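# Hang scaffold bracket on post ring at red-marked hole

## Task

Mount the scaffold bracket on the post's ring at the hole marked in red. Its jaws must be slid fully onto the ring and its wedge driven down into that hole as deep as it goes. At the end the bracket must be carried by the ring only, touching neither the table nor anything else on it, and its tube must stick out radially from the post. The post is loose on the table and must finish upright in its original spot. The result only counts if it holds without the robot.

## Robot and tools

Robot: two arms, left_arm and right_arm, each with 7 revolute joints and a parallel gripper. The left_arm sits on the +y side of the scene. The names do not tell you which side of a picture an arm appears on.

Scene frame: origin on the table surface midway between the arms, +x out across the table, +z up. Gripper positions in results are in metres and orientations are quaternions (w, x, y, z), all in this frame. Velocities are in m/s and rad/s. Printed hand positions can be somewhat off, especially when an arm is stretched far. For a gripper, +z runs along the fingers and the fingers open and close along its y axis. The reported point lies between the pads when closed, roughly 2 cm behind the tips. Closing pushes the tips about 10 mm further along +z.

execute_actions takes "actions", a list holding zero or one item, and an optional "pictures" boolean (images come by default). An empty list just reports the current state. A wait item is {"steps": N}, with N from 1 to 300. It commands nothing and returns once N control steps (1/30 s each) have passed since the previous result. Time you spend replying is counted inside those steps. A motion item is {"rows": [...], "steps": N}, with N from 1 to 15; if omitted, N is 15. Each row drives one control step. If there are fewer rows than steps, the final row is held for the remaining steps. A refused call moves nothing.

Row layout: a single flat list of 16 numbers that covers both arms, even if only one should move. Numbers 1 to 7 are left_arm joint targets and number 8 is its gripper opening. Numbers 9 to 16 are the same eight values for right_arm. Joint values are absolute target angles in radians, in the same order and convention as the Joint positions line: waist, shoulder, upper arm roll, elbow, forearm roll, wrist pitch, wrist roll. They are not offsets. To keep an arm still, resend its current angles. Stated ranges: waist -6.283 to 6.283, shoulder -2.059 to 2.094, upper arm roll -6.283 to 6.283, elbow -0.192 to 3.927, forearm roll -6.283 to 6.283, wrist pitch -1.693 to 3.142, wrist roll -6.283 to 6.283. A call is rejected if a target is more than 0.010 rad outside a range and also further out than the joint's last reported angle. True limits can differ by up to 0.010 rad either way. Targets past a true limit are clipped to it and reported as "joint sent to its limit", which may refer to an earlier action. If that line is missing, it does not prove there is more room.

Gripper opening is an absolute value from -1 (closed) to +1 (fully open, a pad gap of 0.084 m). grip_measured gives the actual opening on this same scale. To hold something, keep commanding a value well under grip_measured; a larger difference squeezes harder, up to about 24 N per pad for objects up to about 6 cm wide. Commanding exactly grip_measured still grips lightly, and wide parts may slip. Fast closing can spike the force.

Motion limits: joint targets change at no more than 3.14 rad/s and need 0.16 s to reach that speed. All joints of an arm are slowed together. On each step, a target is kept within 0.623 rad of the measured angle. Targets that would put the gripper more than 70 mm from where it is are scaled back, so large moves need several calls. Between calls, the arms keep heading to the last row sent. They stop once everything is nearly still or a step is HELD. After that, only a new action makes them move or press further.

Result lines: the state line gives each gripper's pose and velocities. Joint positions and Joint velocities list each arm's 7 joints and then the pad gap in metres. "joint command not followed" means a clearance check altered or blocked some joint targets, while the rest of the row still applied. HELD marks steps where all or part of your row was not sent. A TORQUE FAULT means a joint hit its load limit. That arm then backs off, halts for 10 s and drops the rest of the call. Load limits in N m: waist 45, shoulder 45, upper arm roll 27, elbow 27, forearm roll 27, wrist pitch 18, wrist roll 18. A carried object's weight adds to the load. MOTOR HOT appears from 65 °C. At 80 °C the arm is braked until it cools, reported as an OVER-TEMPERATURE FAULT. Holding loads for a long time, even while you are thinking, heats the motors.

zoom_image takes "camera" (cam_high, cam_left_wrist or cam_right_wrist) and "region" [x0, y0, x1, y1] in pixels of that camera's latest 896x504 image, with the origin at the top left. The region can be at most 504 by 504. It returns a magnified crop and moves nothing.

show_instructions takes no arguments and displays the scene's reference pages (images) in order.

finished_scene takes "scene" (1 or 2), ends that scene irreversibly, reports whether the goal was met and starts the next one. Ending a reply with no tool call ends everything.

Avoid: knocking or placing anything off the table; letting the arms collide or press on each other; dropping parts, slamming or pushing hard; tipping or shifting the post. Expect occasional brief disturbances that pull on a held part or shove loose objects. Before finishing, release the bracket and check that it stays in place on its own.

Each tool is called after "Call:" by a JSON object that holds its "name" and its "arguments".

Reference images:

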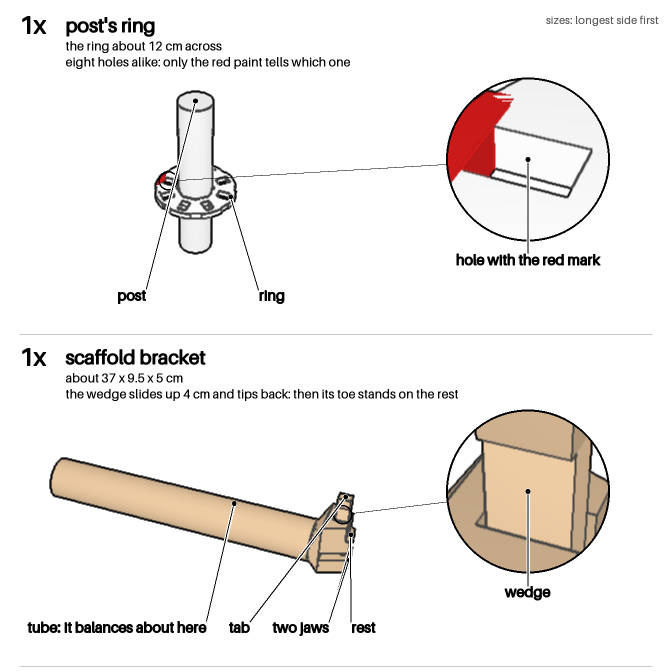

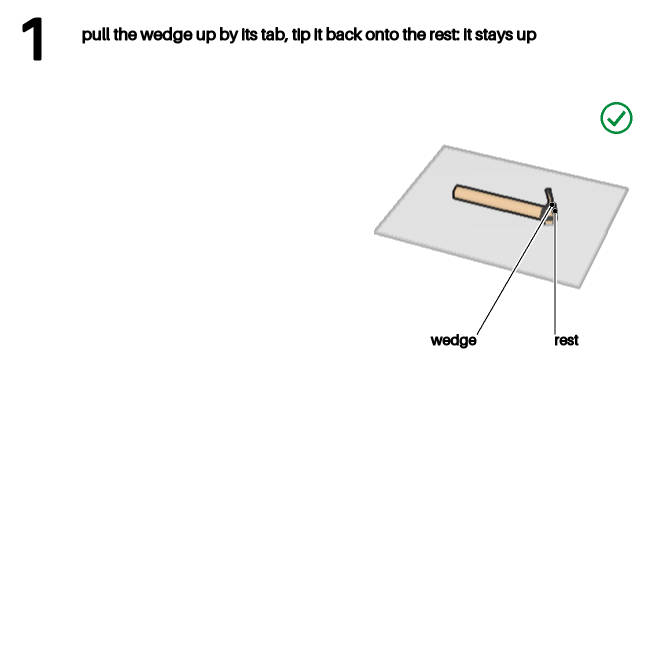

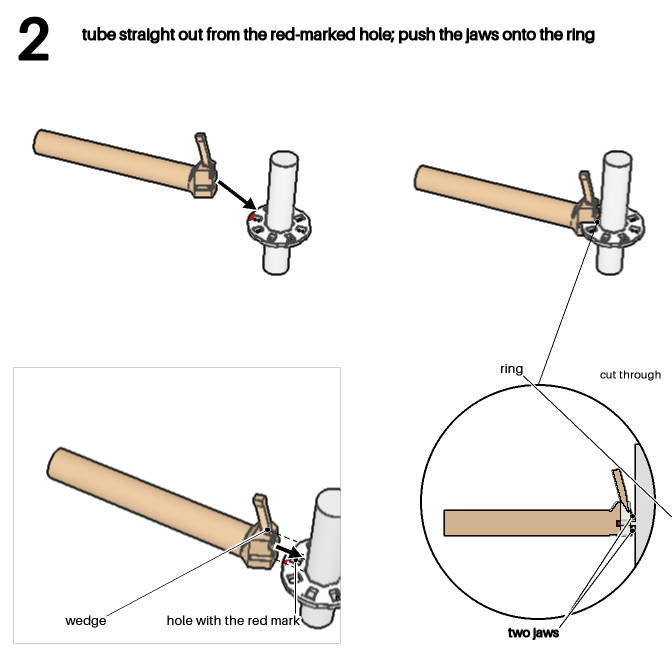

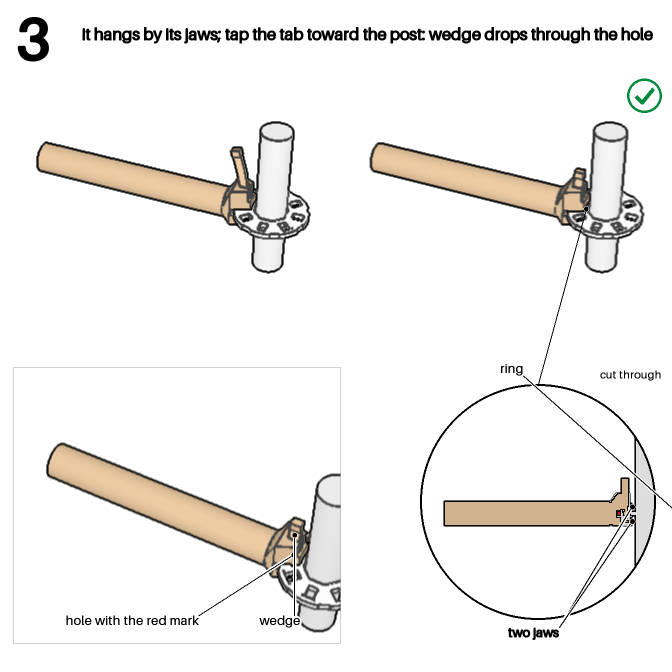

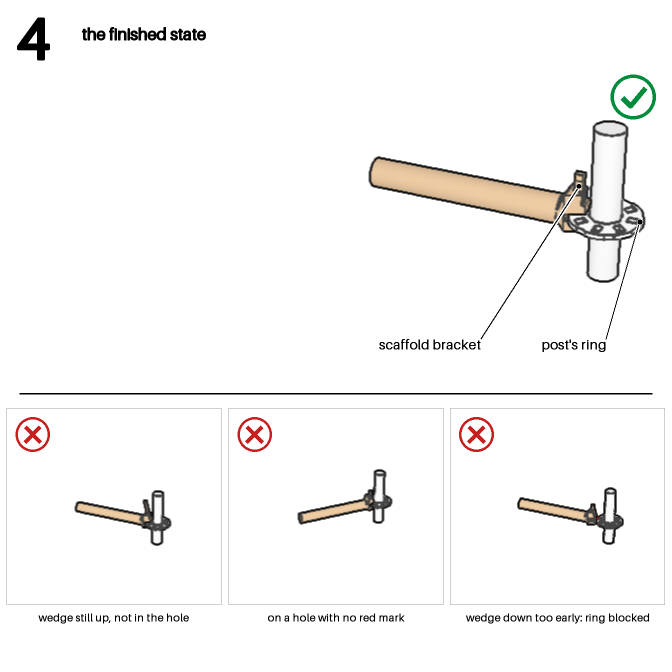

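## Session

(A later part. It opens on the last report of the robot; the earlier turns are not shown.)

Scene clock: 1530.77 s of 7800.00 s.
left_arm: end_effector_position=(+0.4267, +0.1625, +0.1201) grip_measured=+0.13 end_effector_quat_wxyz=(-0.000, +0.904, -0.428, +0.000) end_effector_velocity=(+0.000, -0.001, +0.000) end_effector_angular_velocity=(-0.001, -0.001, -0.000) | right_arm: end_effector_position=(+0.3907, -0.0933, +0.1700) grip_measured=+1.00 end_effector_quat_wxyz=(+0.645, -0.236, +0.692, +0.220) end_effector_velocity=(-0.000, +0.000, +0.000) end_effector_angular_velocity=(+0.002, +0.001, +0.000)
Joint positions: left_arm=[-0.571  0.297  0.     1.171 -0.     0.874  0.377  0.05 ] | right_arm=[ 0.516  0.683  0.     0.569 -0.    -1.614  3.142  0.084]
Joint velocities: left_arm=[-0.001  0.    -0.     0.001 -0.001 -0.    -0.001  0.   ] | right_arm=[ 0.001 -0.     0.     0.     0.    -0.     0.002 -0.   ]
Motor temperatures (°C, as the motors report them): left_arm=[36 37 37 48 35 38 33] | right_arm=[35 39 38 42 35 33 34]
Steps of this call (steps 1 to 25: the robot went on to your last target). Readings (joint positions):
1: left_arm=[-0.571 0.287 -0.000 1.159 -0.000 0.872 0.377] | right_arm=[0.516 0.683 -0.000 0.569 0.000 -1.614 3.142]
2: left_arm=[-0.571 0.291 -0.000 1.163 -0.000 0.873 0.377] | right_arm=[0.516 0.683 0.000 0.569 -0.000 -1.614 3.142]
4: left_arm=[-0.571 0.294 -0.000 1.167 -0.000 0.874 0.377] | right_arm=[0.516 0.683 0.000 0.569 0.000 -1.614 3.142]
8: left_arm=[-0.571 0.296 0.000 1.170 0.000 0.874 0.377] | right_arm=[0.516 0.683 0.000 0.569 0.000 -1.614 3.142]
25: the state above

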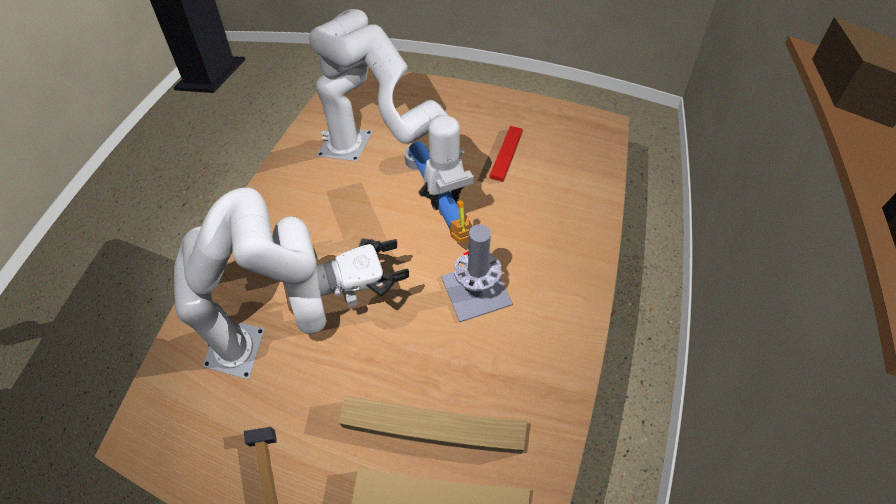

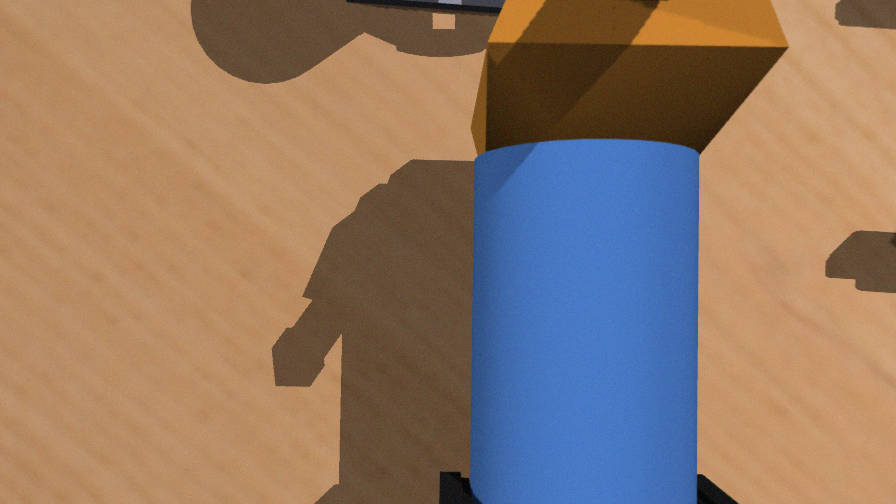

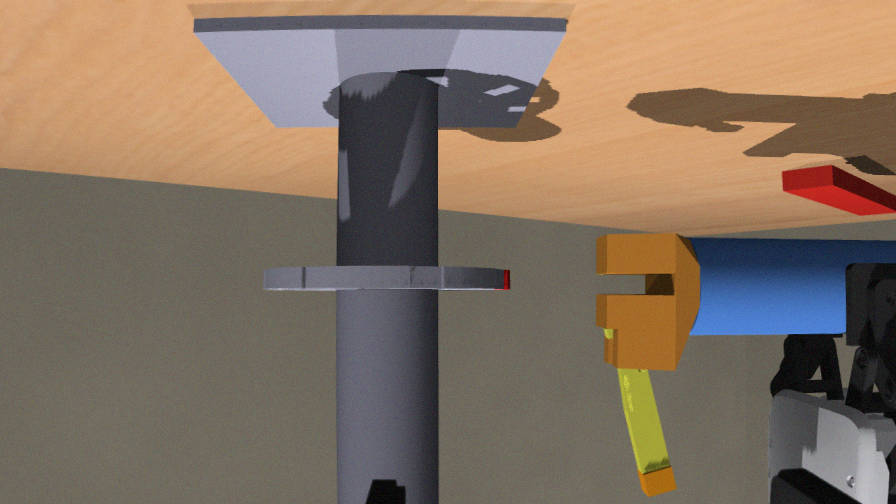

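Call:
{"name": "execute_actions", "arguments": {"actions": [{"rows": [[-0.5716,0.2984,0,1.1733,0,0.8749,0.3768,-1,0.516,0.6832,0,0.5692,0,-1.614,3.1416,1],[-0.5725,0.3024,0,1.179,0,0.8766,0.3759,-1,0.516,0.6832,0,0.5692,0,-1.614,3.1416,1],[-0.5739,0.3085,0,1.1877,0,0.8792,0.3745,-1,0.516,0.6832,0,0.5692,0,-1.614,3.1416,1],[-0.5757,0.3165,0,1.1989,0,0.8824,0.3727,-1,0.516,0.6832,0,0.5692,0,-1.614,3.1416,1],[-0.5778,0.3258,0,1.2121,0,0.8863,0.3706,-1,0.516,0.6832,0,0.5692,0,-1.614,3.1416,1],[-0.5801,0.3361,0,1.2267,0,0.8906,0.3683,-1,0.516,0.6832,0,0.5692,0,-1.614,3.1416,1],[-0.5826,0.347,0,1.2422,0,0.8952,0.3658,-1,0.516,0.6832,0,0.5692,0,-1.614,3.1416,1],[-0.585,0.358,0,1.2579,0,0.8999,0.3634,-1,0.516,0.6832,0,0.5692,0,-1.614,3.1416,1],[-0.5875,0.3689,0,1.2734,0,0.9045,0.3609,-1,0.516,0.6832,0,0.5692,0,-1.614,3.1416,1],[-0.5898,0.3792,0,1.288,0,0.9088,0.3586,-1,0.516,0.6832,0,0.5692,0,-1.614,3.1416,1],[-0.5919,0.3885,0,1.3012,0,0.9127,0.3565,-1,0.516,0.6832,0,0.5692,0,-1.614,3.1416,1],[-0.5937,0.3965,0,1.3124,0,0.9159,0.3547,-1,0.516,0.6832,0,0.5692,0,-1.614,3.1416,1],[-0.5951,0.4026,0,1.3211,0,0.9185,0.3533,-1,0.516,0.6832,0,0.5692,0,-1.614,3.1416,1],[-0.596,0.4066,0,1.3268,0,0.9202,0.3524,-1,0.516,0.6832,0,0.5692,0,-1.614,3.1416,1],[-0.5963,0.408,0,1.3288,0,0.9208,0.3521,-1,0.516,0.6832,0,0.5692,0,-1.614,3.1416,1]], "steps": 15}], "pictures": false}}

Call:
{"name": "execute_actions", "arguments": {"actions": [{"steps": 30}]}}

Call:
{"name": "zoom_image", "arguments": {"camera": "cam_right_wrist", "region": [460, 240, 620, 320]}}

Call:
{"name": "zoom_image", "arguments": {"camera": "cam_high", "region": [420, 190, 520, 300]}}

Scene clock: 1586.50 s of 7800.00 s.
left_arm: end_effector_position=(+0.4473, +0.1369, +0.1185) grip_measured=+0.13 end_effector_quat_wxyz=(+0.000, +0.904, -0.428, +0.000) end_effector_velocity=(+0.040, -0.054, -0.007) end_effector_angular_velocity=(+0.000, +0.002, -0.004) | right_arm: end_effector_position=(+0.3907, -0.0933, +0.1700) grip_measured=+1.00 end_effector_quat_wxyz=(+0.645, -0.236, +0.692, +0.220) end_effector_velocity=(+0.000, -0.000, +0.000) end_effector_angular_velocity=(+0.000, -0.000, -0.000)
Joint positions: left_arm=[-0.593  0.391 -0.001  1.305 -0.     0.913  0.356  0.05 ] | right_arm=[ 0.516  0.683  0.     0.569  0.    -1.614  3.142  0.084]
Joint velocities: left_arm=[-0.046  0.201 -0.003  0.28   0.     0.081 -0.044  0.   ] | right_arm=[-0.    -0.001  0.    -0.    -0.    -0.     0.     0.   ]
Motor temperatures (°C, as the motors report them): left_arm=[36 38 37 49 35 38 33] | right_arm=[35 39 38 42 35 33 34]
Steps of this call (steps 1 to 15: the robot went on to your last target; steps 16 to 90: nothing new was sent; then 52.23 s passed at rest; steps 91 to 105: all 15 steps of this action). Readings (joint positions):
91: left_arm=[-0.571 0.297 0.000 1.171 0.000 0.874 0.377] | right_arm=[0.516 0.683 0.000 0.569 0.000 -1.614 3.142]
92: left_arm=[-0.571 0.297 0.000 1.172 0.000 0.875 0.377] | right_arm=[0.516 0.683 0.000 0.569 -0.000 -1.614 3.142]
94: left_arm=[-0.572 0.301 0.000 1.177 0.000 0.877 0.376] | right_arm=[0.516 0.683 0.000 0.569 -0.000 -1.614 3.142]
98: left_arm=[-0.578 0.327 0.000 1.213 0.000 0.887 0.370] | right_arm=[0.516 0.683 0.000 0.569 0.000 -1.614 3.142]
105: the state above

Scene clock: 1587.50 s of 7800.00 s.
left_arm: end_effector_position=(+0.4508, +0.1330, +0.1181) grip_measured=+0.13 end_effector_quat_wxyz=(-0.000, +0.904, -0.428, -0.000) end_effector_velocity=(-0.000, -0.001, +0.000) end_effector_angular_velocity=(-0.000, -0.000, -0.002) | right_arm: end_effector_position=(+0.3907, -0.0933, +0.1700) grip_measured=+1.00 end_effector_quat_wxyz=(+0.645, -0.236, +0.692, +0.220) end_effector_velocity=(-0.000, +0.000, -0.000) end_effector_angular_velocity=(-0.000, +0.001, +0.001)
Joint positions: left_arm=[-0.596  0.408 -0.     1.329 -0.     0.921  0.352  0.05 ] | right_arm=[ 0.516  0.683  0.     0.569  0.    -1.614  3.142  0.084]
Joint velocities: left_arm=[-0.001  0.    -0.001  0.     0.    -0.     0.     0.   ] | right_arm=[ 0.001  0.     0.    -0.     0.001  0.     0.     0.   ]
Motor temperatures (°C, as the motors report them): left_arm=[36 38 37 49 35 38 33] | right_arm=[35 39 38 42 35 33 34]
Steps of this call (steps 1 to 30: the robot went on to your last target). Readings (joint positions):
1: left_arm=[-0.594 0.397 -0.001 1.313 -0.000 0.915 0.355] | right_arm=[0.516 0.683 0.000 0.569 0.000 -1.614 3.142]
2: left_arm=[-0.595 0.401 -0.001 1.318 -0.000 0.917 0.354] | right_arm=[0.516 0.683 -0.000 0.569 0.000 -1.614 3.142]
4: left_arm=[-0.596 0.405 -0.000 1.324 -0.000 0.919 0.353] | right_arm=[0.516 0.683 0.000 0.569 0.000 -1.614 3.142]
8: left_arm=[-0.596 0.407 0.000 1.327 0.000 0.921 0.352] | right_arm=[0.516 0.683 -0.000 0.569 -0.000 -1.614 3.142]
30: the state above
All arms were judged still, so your last target was given up. Only a new action makes them travel on or press farther. Fingers that are still opening or closing keep moving.

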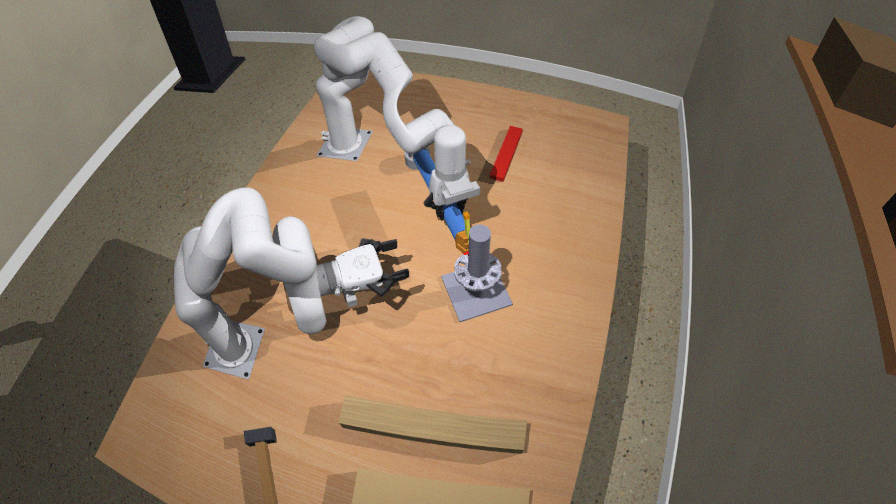

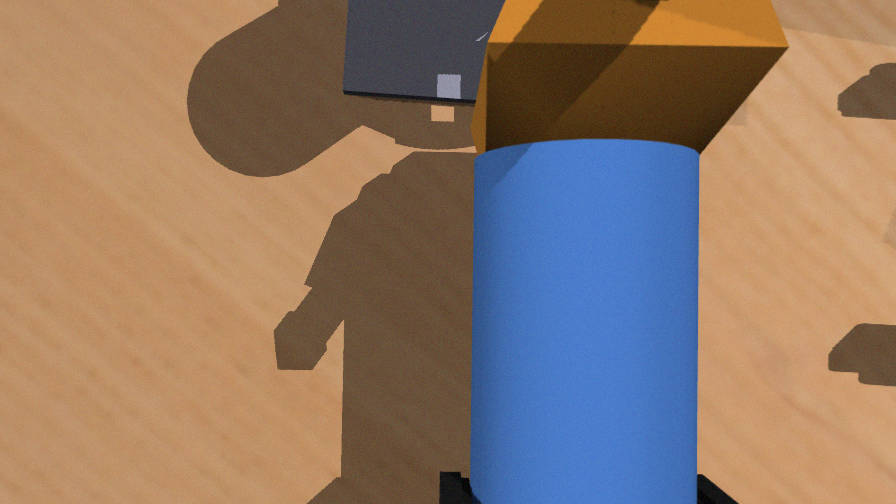

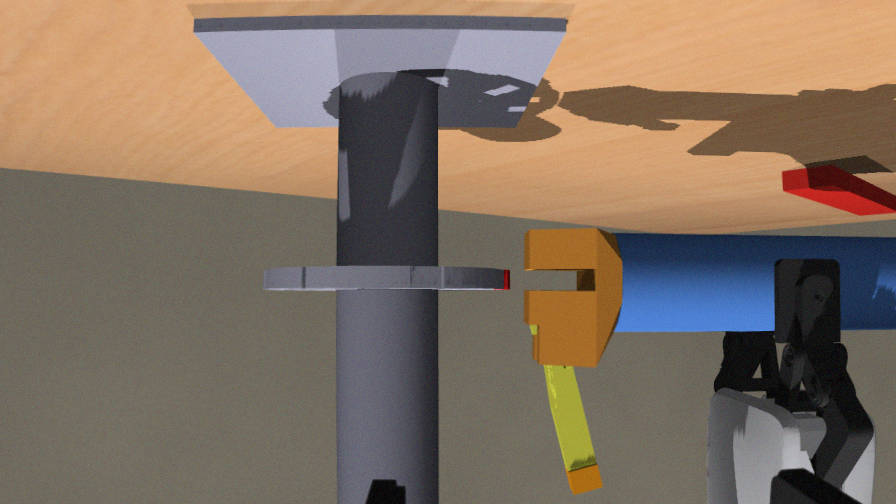

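Region (460, 240, 620, 320) of cam_right_wrist's 896x504 image, scaled by 3.150, with more detail than that image has.

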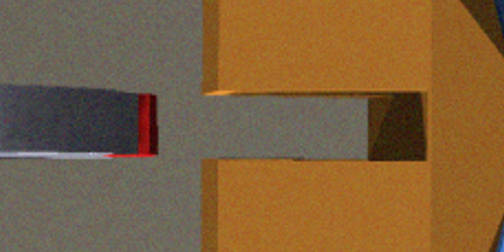

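Region (420, 190, 520, 300) of cam_high's 896x504 image, scaled by 4.582, with more detail than that image has; it fills the left 458 columns of this view, and the rest is white.

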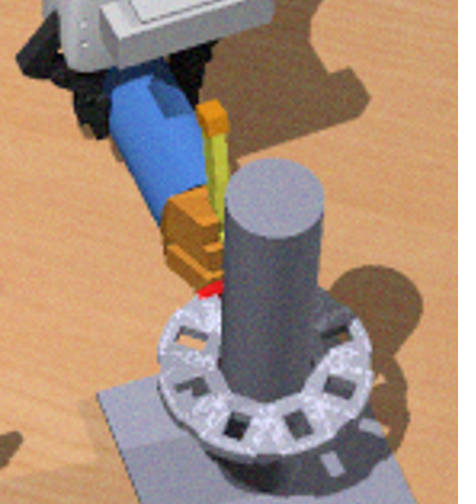

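Call:
{"name": "execute_actions", "arguments": {"actions": [{"rows": [[-0.597,0.4076,0,1.3281,0,0.9205,0.3514,-1,0.516,0.6832,0,0.5692,0,-1.614,3.1416,1],[-0.5988,0.4065,0,1.3264,0,0.9199,0.3496,-1,0.516,0.6832,0,0.5692,0,-1.614,3.1416,1],[-0.6014,0.4049,0,1.324,0,0.9191,0.347,-1,0.516,0.6832,0,0.5692,0,-1.614,3.1416,1],[-0.6043,0.4032,0,1.3213,0,0.9181,0.3441,-1,0.516,0.6832,0,0.5692,0,-1.614,3.1416,1],[-0.6072,0.4014,0,1.3185,0,0.9171,0.3412,-1,0.516,0.6832,0,0.5692,0,-1.614,3.1416,1],[-0.6098,0.3998,0,1.3161,0,0.9163,0.3386,-1,0.516,0.6832,0,0.5692,0,-1.614,3.1416,1],[-0.6116,0.3987,0,1.3144,0,0.9157,0.3368,-1,0.516,0.6832,0,0.5692,0,-1.614,3.1416,1],[-0.6123,0.3983,0,1.3137,0,0.9154,0.3361,-1,0.516,0.6832,0,0.5692,0,-1.614,3.1416,1]], "steps": 15}], "pictures": false}}

Call:
{"name": "execute_actions", "arguments": {"actions": [{"steps": 20}]}}

Call:
{"name": "zoom_image", "arguments": {"camera": "cam_right_wrist", "region": [460, 240, 620, 320]}}

Call:
{"name": "zoom_image", "arguments": {"camera": "cam_left_wrist", "region": [300, 40, 500, 220]}}

Scene clock: 1626.43 s of 7800.00 s.
left_arm: end_effector_position=(+0.4436, +0.1270, +0.1179) grip_measured=+0.13 end_effector_quat_wxyz=(+0.000, +0.904, -0.428, +0.000) end_effector_velocity=(+0.007, +0.012, +0.000) end_effector_angular_velocity=(+0.007, -0.006, +0.025) | right_arm: end_effector_position=(+0.3907, -0.0933, +0.1700) grip_measured=+1.00 end_effector_quat_wxyz=(+0.645, -0.236, +0.692, +0.220) end_effector_velocity=(-0.000, -0.000, -0.000) end_effector_angular_velocity=(-0.002, -0.000, -0.000)
Joint positions: left_arm=[-0.612  0.398 -0.     1.314 -0.     0.916  0.336  0.05 ] | right_arm=[ 0.516  0.683 -0.     0.569  0.    -1.614  3.142  0.084]
Joint velocities: left_arm=[ 0.006 -0.002  0.018 -0.003  0.002 -0.002 -0.004 -0.   ] | right_arm=[ 0.     0.    -0.    -0.001  0.    -0.    -0.002  0.   ]
Motor temperatures (°C, as the motors report them): left_arm=[36 39 37 50 35 38 33] | right_arm=[35 39 38 42 35 33 34]
Steps of this call (steps 1 to 90: nothing new was sent; then 35.43 s passed at rest; steps 91 to 105: all 15 steps of this action). Readings (joint positions):
91: left_arm=[-0.596 0.408 0.000 1.329 0.000 0.921 0.352] | right_arm=[0.516 0.683 0.000 0.569 0.000 -1.614 3.142]
92: left_arm=[-0.596 0.408 0.000 1.329 0.000 0.921 0.352] | right_arm=[0.516 0.683 0.000 0.569 0.000 -1.614 3.142]
94: left_arm=[-0.598 0.407 0.001 1.327 0.000 0.920 0.350] | right_arm=[0.516 0.683 0.000 0.569 -0.000 -1.614 3.142]
98: left_arm=[-0.607 0.401 0.000 1.319 0.000 0.917 0.341] | right_arm=[0.516 0.683 -0.000 0.569 0.000 -1.614 3.142]
105: the state above

Scene clock: 1627.10 s of 7800.00 s.
left_arm: end_effector_position=(+0.4435, +0.1270, +0.1179) grip_measured=+0.13 end_effector_quat_wxyz=(+0.000, +0.904, -0.428, -0.000) end_effector_velocity=(-0.000, -0.000, -0.000) end_effector_angular_velocity=(-0.000, +0.000, -0.001) | right_arm: end_effector_position=(+0.3907, -0.0933, +0.1700) grip_measured=+1.00 end_effector_quat_wxyz=(+0.645, -0.236, +0.692, +0.220) end_effector_velocity=(+0.000, +0.000, +0.000) end_effector_angular_velocity=(-0.000, -0.001, +0.001)
Joint positions: left_arm=[-0.612  0.398 -0.     1.314 -0.     0.915  0.336  0.05 ] | right_arm=[ 0.516  0.683  0.     0.569  0.    -1.614  3.142  0.084]
Joint velocities: left_arm=[-0.    -0.    -0.001 -0.    -0.    -0.     0.     0.   ] | right_arm=[-0.    -0.001  0.     0.    -0.     0.    -0.001  0.   ]
Motor temperatures (°C, as the motors report them): left_arm=[36 39 37 50 35 38 33] | right_arm=[35 39 38 42 35 33 34]
Steps of this call (steps 1 to 15: the robot went on to your last target; steps 16 to 20: nothing new was sent). Readings (joint positions):
1: left_arm=[-0.612 0.398 0.000 1.314 0.000 0.915 0.336] | right_arm=[0.516 0.683 -0.000 0.569 -0.000 -1.614 3.142]
2: left_arm=[-0.612 0.398 0.001 1.314 0.000 0.915 0.336] | right_arm=[0.516 0.683 -0.000 0.569 0.000 -1.614 3.142]
4: left_arm=[-0.612 0.398 0.001 1.314 0.000 0.915 0.336] | right_arm=[0.516 0.683 -0.000 0.569 -0.000 -1.614 3.142]
8: left_arm=[-0.612 0.398 -0.000 1.314 -0.000 0.915 0.336] | right_arm=[0.516 0.683 -0.000 0.569 0.000 -1.614 3.142]
20: the state above
All arms were judged still, so your last target was given up. Only a new action makes them travel on or press farther. Fingers that are still opening or closing keep moving.

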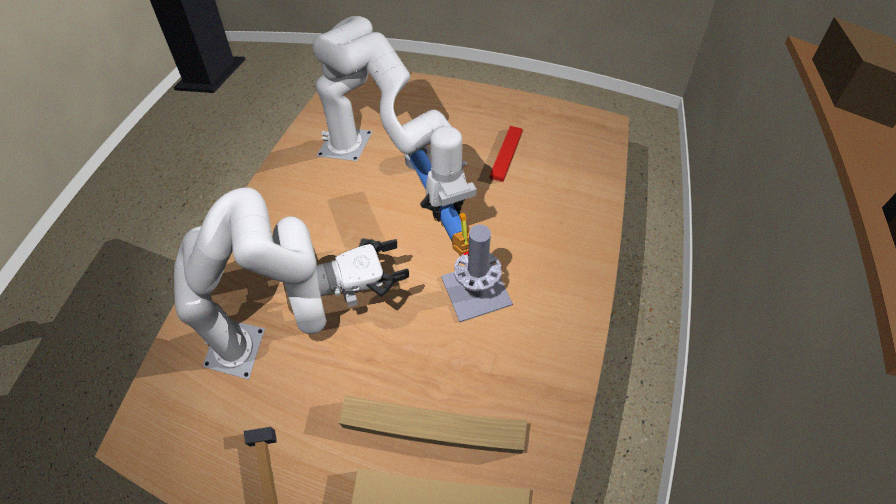

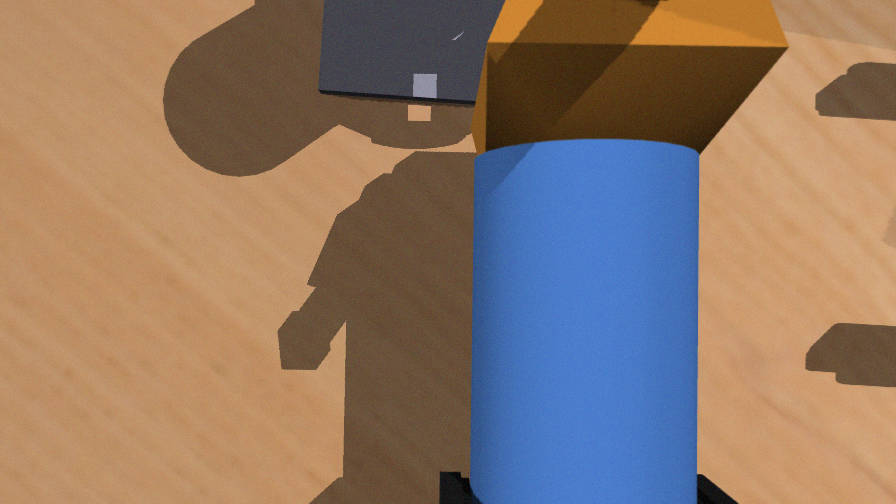

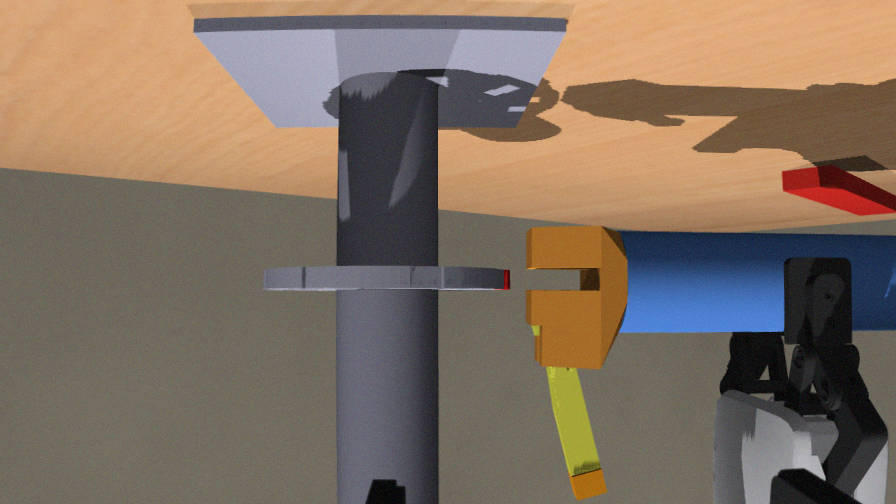

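Region (460, 240, 620, 320) of cam_right_wrist's 896x504 image, scaled by 3.150, with more detail than that image has.

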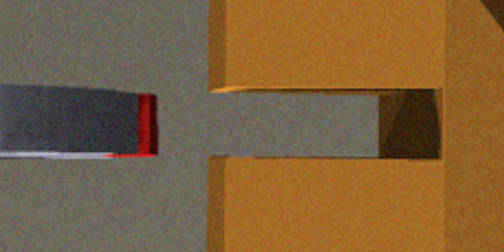

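Region (300, 40, 500, 220) of cam_left_wrist's 896x504 image, scaled by 2.520, with more detail than that image has; it fills the top 454 rows of this view, and the rest is white.

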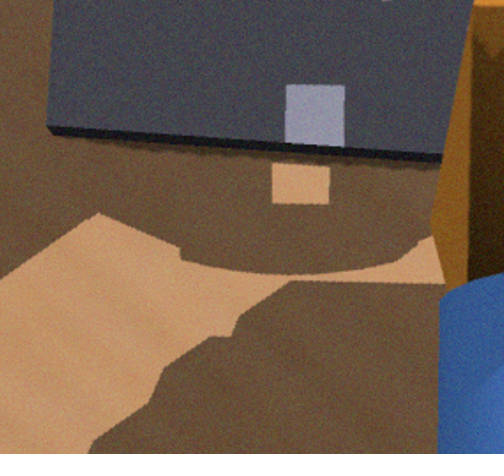

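Call:
{"name": "execute_actions", "arguments": {"actions": [{"rows": [[-0.6115,0.3985,0,1.3145,0,0.916,0.3369,-1,0.516,0.6832,0,0.5692,0,-1.614,3.1416,1],[-0.6107,0.3987,0,1.3153,0,0.9166,0.3377,-1,0.516,0.6832,0,0.5692,0,-1.614,3.1416,1],[-0.6109,0.3998,0,1.3169,0,0.9171,0.3375,-1,0.516,0.6832,0,0.5692,0,-1.614,3.1416,1],[-0.6112,0.4014,0,1.3194,0,0.918,0.3372,-1,0.516,0.6832,0,0.5692,0,-1.614,3.1416,1],[-0.6118,0.4041,0,1.3234,0,0.9193,0.3366,-1,0.516,0.6832,0,0.5692,0,-1.614,3.1416,1],[-0.6123,0.4068,0,1.3275,0,0.9207,0.3361,-1,0.516,0.6832,0,0.5692,0,-1.614,3.1416,1],[-0.6128,0.4095,0,1.3316,0,0.9221,0.3356,-1,0.516,0.6832,0,0.5692,0,-1.614,3.1416,1],[-0.6134,0.4122,0,1.3357,0,0.9235,0.335,-1,0.516,0.6832,0,0.5692,0,-1.614,3.1416,1],[-0.6139,0.4149,0,1.3398,0,0.9249,0.3345,-1,0.516,0.6832,0,0.5692,0,-1.614,3.1416,1],[-0.6144,0.4176,0,1.3439,0,0.9263,0.334,-1,0.516,0.6832,0,0.5692,0,-1.614,3.1416,1],[-0.6149,0.4203,0,1.3481,0,0.9278,0.3335,-1,0.516,0.6832,0,0.5692,0,-1.614,3.1416,1]], "steps": 15}], "pictures": false}}

Call:
{"name": "execute_actions", "arguments": {"actions": [{"steps": 20}]}}

Call:
{"name": "zoom_image", "arguments": {"camera": "cam_right_wrist", "region": [470, 250, 590, 310]}}

Scene clock: 1685.17 s of 7800.00 s.
left_arm: end_effector_position=(+0.4484, +0.1220, +0.1183) grip_measured=+0.13 end_effector_quat_wxyz=(+0.000, +0.904, -0.428, +0.000) end_effector_velocity=(+0.003, -0.005, +0.000) end_effector_angular_velocity=(+0.002, +0.002, -0.001) | right_arm: end_effector_position=(+0.3907, -0.0933, +0.1700) grip_measured=+1.00 end_effector_quat_wxyz=(+0.645, -0.236, +0.692, +0.220) end_effector_velocity=(+0.000, -0.000, +0.000) end_effector_angular_velocity=(-0.000, -0.001, -0.000)
Joint positions: left_arm=[-0.615  0.419 -0.     1.346 -0.     0.927  0.334  0.05 ] | right_arm=[ 0.516  0.683  0.     0.569 -0.    -1.614  3.142  0.084]
Joint velocities: left_arm=[-0.004  0.018  0.     0.028  0.001  0.012 -0.004 -0.   ] | right_arm=[-0.001 -0.001 -0.     0.    -0.001  0.    -0.     0.   ]
Motor temperatures (°C, as the motors report them): left_arm=[36 39 37 50 35 39 33] | right_arm=[35 39 38 42 35 33 34]
Steps of this call (steps 1 to 90: nothing new was sent; then 54.57 s passed at rest; steps 91 to 105: all 15 steps of this action). Readings (joint positions):
91: left_arm=[-0.612 0.398 -0.000 1.314 -0.000 0.915 0.336] | right_arm=[0.516 0.683 0.000 0.569 -0.000 -1.614 3.142]
92: left_arm=[-0.612 0.398 -0.000 1.314 -0.000 0.916 0.336] | right_arm=[0.516 0.683 -0.000 0.569 -0.000 -1.614 3.142]
94: left_arm=[-0.611 0.399 -0.000 1.315 -0.000 0.916 0.337] | right_arm=[0.516 0.683 -0.000 0.569 -0.000 -1.614 3.142]
98: left_arm=[-0.612 0.405 0.000 1.325 0.000 0.920 0.336] | right_arm=[0.516 0.683 0.000 0.569 0.000 -1.614 3.142]
105: the state above

Scene clock: 1685.83 s of 7800.00 s.
left_arm: end_effector_position=(+0.4489, +0.1220, +0.1183) grip_measured=+0.13 end_effector_quat_wxyz=(-0.000, +0.904, -0.428, -0.000) end_effector_velocity=(+0.000, +0.000, +0.000) end_effector_angular_velocity=(+0.000, -0.000, +0.000) | right_arm: end_effector_position=(+0.3907, -0.0933, +0.1700) grip_measured=+1.00 end_effector_quat_wxyz=(+0.645, -0.236, +0.692, +0.220) end_effector_velocity=(-0.000, +0.001, +0.000) end_effector_angular_velocity=(+0.001, +0.000, +0.002)
Joint positions: left_arm=[-0.615  0.42   0.     1.348  0.     0.928  0.333  0.05 ] | right_arm=[ 0.516  0.683 -0.     0.569  0.    -1.614  3.142  0.084]
Joint velocities: left_arm=[0. 0. 0. 0. 0. 0. 0. 0.] | right_arm=[ 0.    -0.001  0.    -0.    -0.002  0.     0.001  0.   ]
Motor temperatures (°C, as the motors report them): left_arm=[36 39 37 50 35 39 33] | right_arm=[35 39 38 42 35 33 34]
Steps of this call (steps 1 to 15: the robot went on to your last target; steps 16 to 20: nothing new was sent). Readings (joint positions):
1: left_arm=[-0.615 0.419 -0.000 1.347 -0.000 0.927 0.334] | right_arm=[0.516 0.683 -0.000 0.569 -0.000 -1.614 3.142]
2: left_arm=[-0.615 0.420 -0.000 1.347 -0.000 0.927 0.334] | right_arm=[0.516 0.683 0.000 0.569 -0.000 -1.614 3.142]
4: left_arm=[-0.615 0.420 0.000 1.347 0.000 0.928 0.334] | right_arm=[0.516 0.683 0.000 0.569 0.000 -1.614 3.142]
8: left_arm=[-0.615 0.420 0.000 1.348 0.000 0.928 0.334] | right_arm=[0.516 0.683 0.000 0.569 0.000 -1.614 3.142]
20: the state above
All arms were judged still, so your last target was given up. Only a new action makes them travel on or press farther. Fingers that are still opening or closing keep moving.

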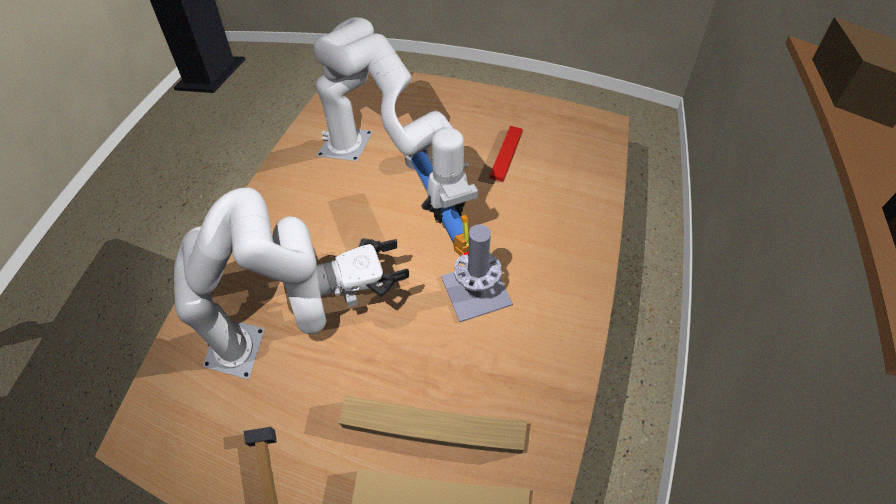

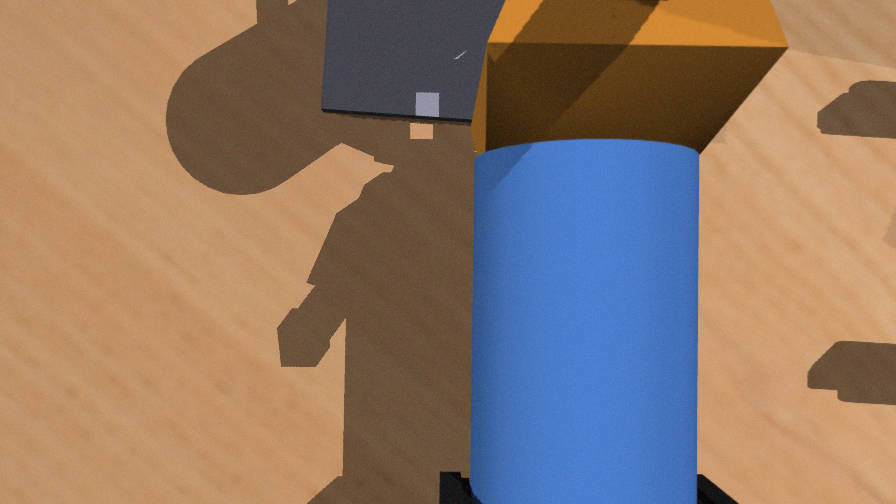

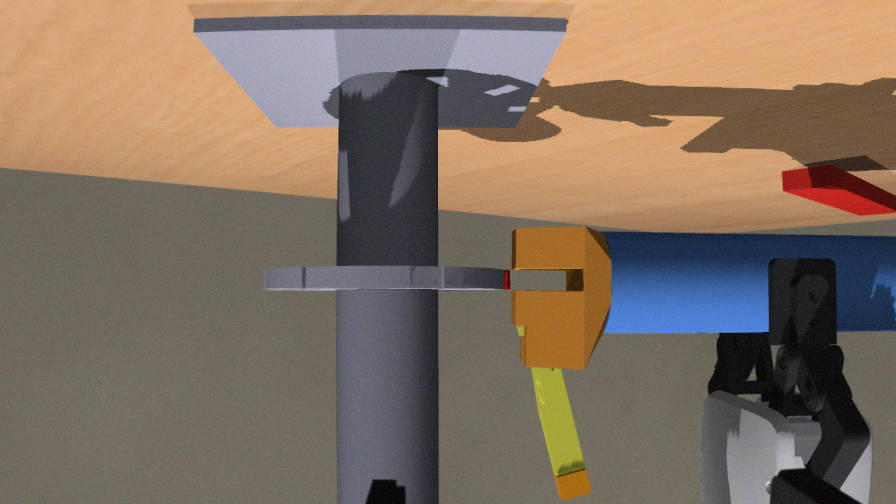

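Region (470, 250, 590, 310) of cam_right_wrist's 896x504 image, scaled by 4.200, with more detail than that image has.

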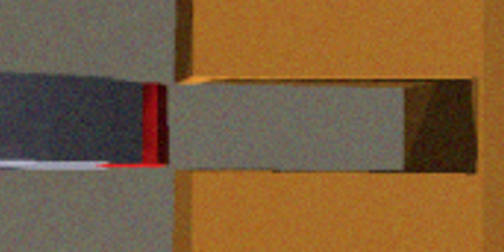

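Call:
{"name": "execute_actions", "arguments": {"actions": []}}

Scene clock: 1706.47 s of 7800.00 s.
left_arm: end_effector_position=(+0.4489, +0.1220, +0.1183) grip_measured=+0.13 end_effector_quat_wxyz=(-0.000, +0.904, -0.428, -0.000) end_effector_velocity=(+0.001, +0.000, +0.000) end_effector_angular_velocity=(-0.000, -0.001, +0.000) | right_arm: end_effector_position=(+0.3907, -0.0933, +0.1700) grip_measured=+1.00 end_effector_quat_wxyz=(+0.645, -0.236, +0.692, +0.220) end_effector_velocity=(+0.000, -0.001, +0.000) end_effector_angular_velocity=(+0.000, -0.000, -0.002)
Joint positions: left_arm=[-0.615  0.42   0.     1.348  0.     0.928  0.333  0.05 ] | right_arm=[ 0.516  0.683  0.     0.569  0.    -1.614  3.142  0.084]
Joint velocities: left_arm=[ 0.     0.     0.001  0.001  0.    -0.     0.    -0.   ] | right_arm=[-0.001 -0.    -0.    -0.     0.001 -0.     0.    -0.   ]
Motor temperatures (°C, as the motors report them): left_arm=[36 39 37 50 35 39 33] | right_arm=[35 39 38 42 35 33 34]
Steps of this call (steps 1 to 90: nothing new was sent; then 17.63 s passed at rest). Readings (joint positions):
1: left_arm=[-0.615 0.420 0.000 1.348 0.000 0.928 0.333] | right_arm=[0.516 0.683 -0.000 0.569 0.000 -1.614 3.142]
2: left_arm=[-0.615 0.420 0.000 1.348 0.000 0.928 0.334] | right_arm=[0.516 0.683 0.000 0.569 0.000 -1.614 3.142]
4: left_arm=[-0.615 0.420 -0.000 1.348 -0.000 0.928 0.334] | right_arm=[0.516 0.683 -0.000 0.569 0.000 -1.614 3.142]
8: left_arm=[-0.615 0.420 -0.000 1.348 -0.000 0.928 0.334] | right_arm=[0.516 0.683 0.000 0.569 0.000 -1.614 3.142]
90: the state above

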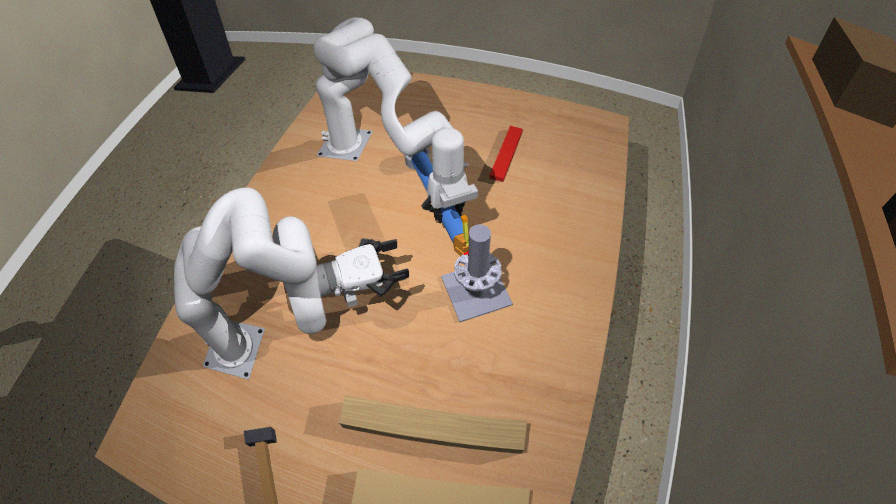

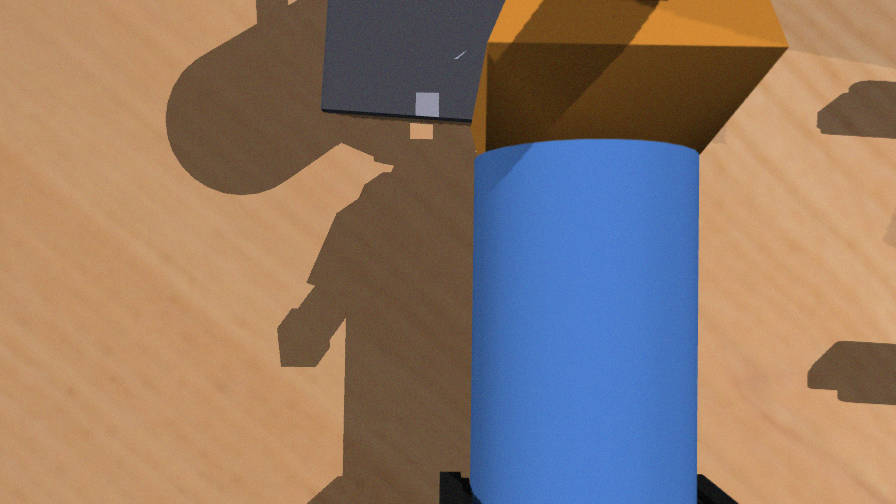

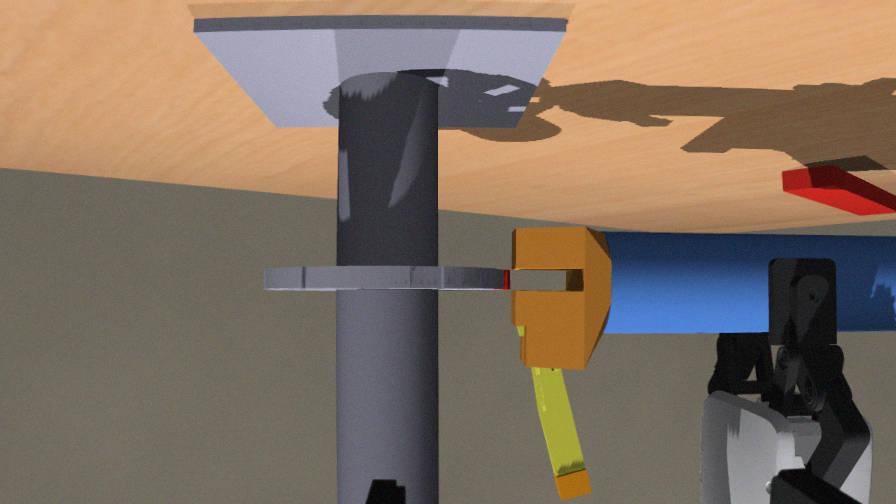

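Call:
{"name": "execute_actions", "arguments": {"actions": [{"rows": [[-0.6153,0.4219,0,1.3505,0,0.9286,0.3331,-1,0.516,0.6832,0,0.5692,0,-1.614,3.1416,1],[-0.6156,0.4236,0,1.3530,0,0.9294,0.3328,-1,0.516,0.6832,0,0.5692,0,-1.614,3.1416,1],[-0.6160,0.4257,0,1.3564,0,0.9307,0.3324,-1,0.516,0.6832,0,0.5692,0,-1.614,3.1416,1],[-0.6164,0.4279,0,1.3597,0,0.9318,0.3320,-1,0.516,0.6832,0,0.5692,0,-1.614,3.1416,1],[-0.6168,0.4301,0,1.3631,0,0.9330,0.3316,-1,0.516,0.6832,0,0.5692,0,-1.614,3.1416,1],[-0.6173,0.4323,0,1.3664,0,0.9341,0.3311,-1,0.516,0.6832,0,0.5692,0,-1.614,3.1416,1],[-0.6177,0.4345,0,1.3698,0,0.9353,0.3307,-1,0.516,0.6832,0,0.5692,0,-1.614,3.1416,1],[-0.6181,0.4367,0,1.3732,0,0.9365,0.3303,-1,0.516,0.6832,0,0.5692,0,-1.614,3.1416,1]], "steps": 15}]}}

Scene clock: 1729.03 s of 7800.00 s.
left_arm: end_effector_position=(+0.4523, +0.1177, +0.1182) grip_measured=+0.13 end_effector_quat_wxyz=(+0.000, +0.904, -0.428, -0.000) end_effector_velocity=(+0.002, +0.002, -0.000) end_effector_angular_velocity=(+0.003, +0.001, +0.005) | right_arm: end_effector_position=(+0.3907, -0.0933, +0.1700) grip_measured=+1.00 end_effector_quat_wxyz=(+0.645, -0.236, +0.692, +0.220) end_effector_velocity=(-0.000, +0.000, -0.000) end_effector_angular_velocity=(-0.001, +0.001, +0.000)
Joint positions: left_arm=[-0.618  0.436 -0.     1.373 -0.     0.936  0.33   0.05 ] | right_arm=[ 0.516  0.683 -0.     0.569  0.    -1.614  3.142  0.084]
Joint velocities: left_arm=[ 0.001  0.004  0.003  0.006  0.     0.004 -0.001 -0.   ] | right_arm=[ 0.001  0.001 -0.    -0.     0.     0.     0.     0.   ]
Motor temperatures (°C, as the motors report them): left_arm=[36 39 37 50 35 39 33] | right_arm=[35 39 38 42 35 33 34]
Steps of this call (steps 1 to 90: nothing new was sent; then 19.07 s passed at rest; steps 91 to 105: all 15 steps of this action). Readings (joint positions):
91: left_arm=[-0.615 0.420 0.000 1.348 0.000 0.928 0.333] | right_arm=[0.516 0.683 -0.000 0.569 0.000 -1.614 3.142]
92: left_arm=[-0.615 0.421 0.000 1.349 0.000 0.928 0.333] | right_arm=[0.516 0.683 0.000 0.569 0.000 -1.614 3.142]
94: left_arm=[-0.615 0.423 0.000 1.352 0.000 0.929 0.333] | right_arm=[0.516 0.683 0.000 0.569 0.000 -1.614 3.142]
98: left_arm=[-0.617 0.430 0.000 1.363 -0.000 0.933 0.332] | right_arm=[0.516 0.683 0.000 0.569 -0.000 -1.614 3.142]
105: the state above

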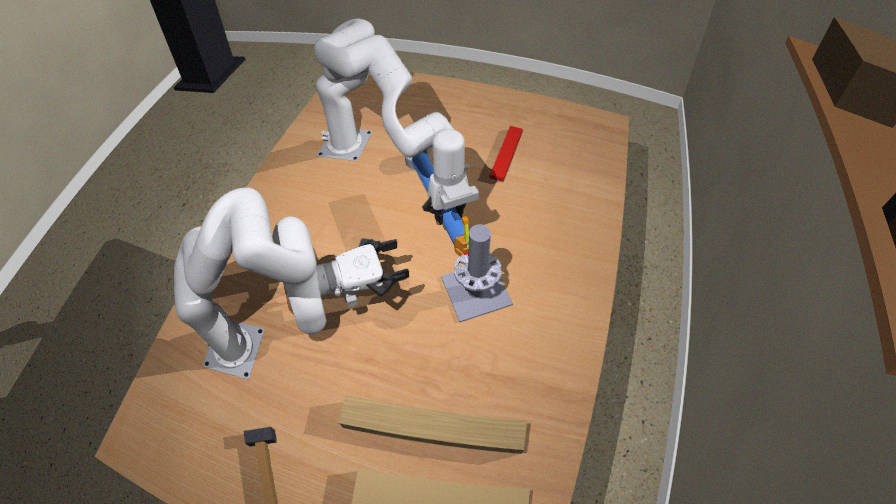

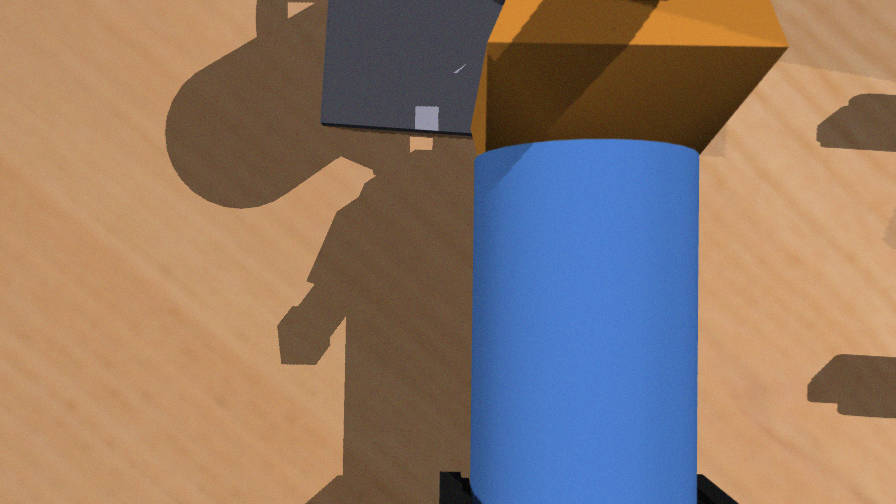

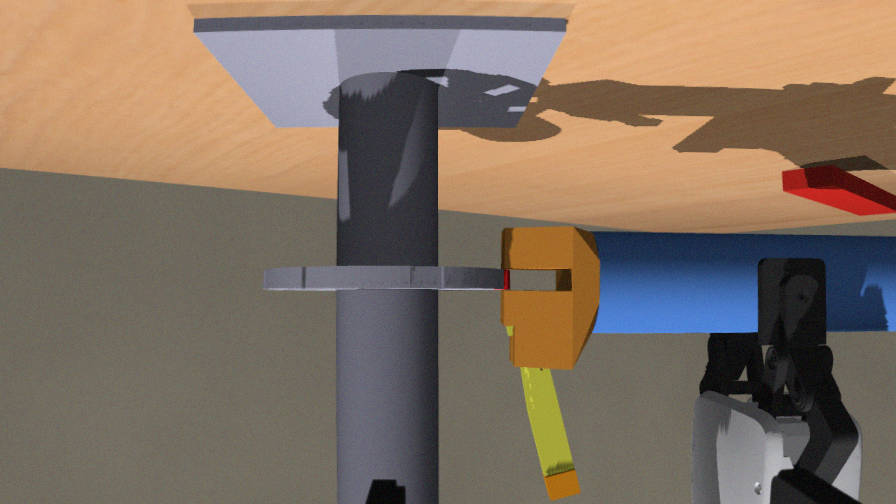

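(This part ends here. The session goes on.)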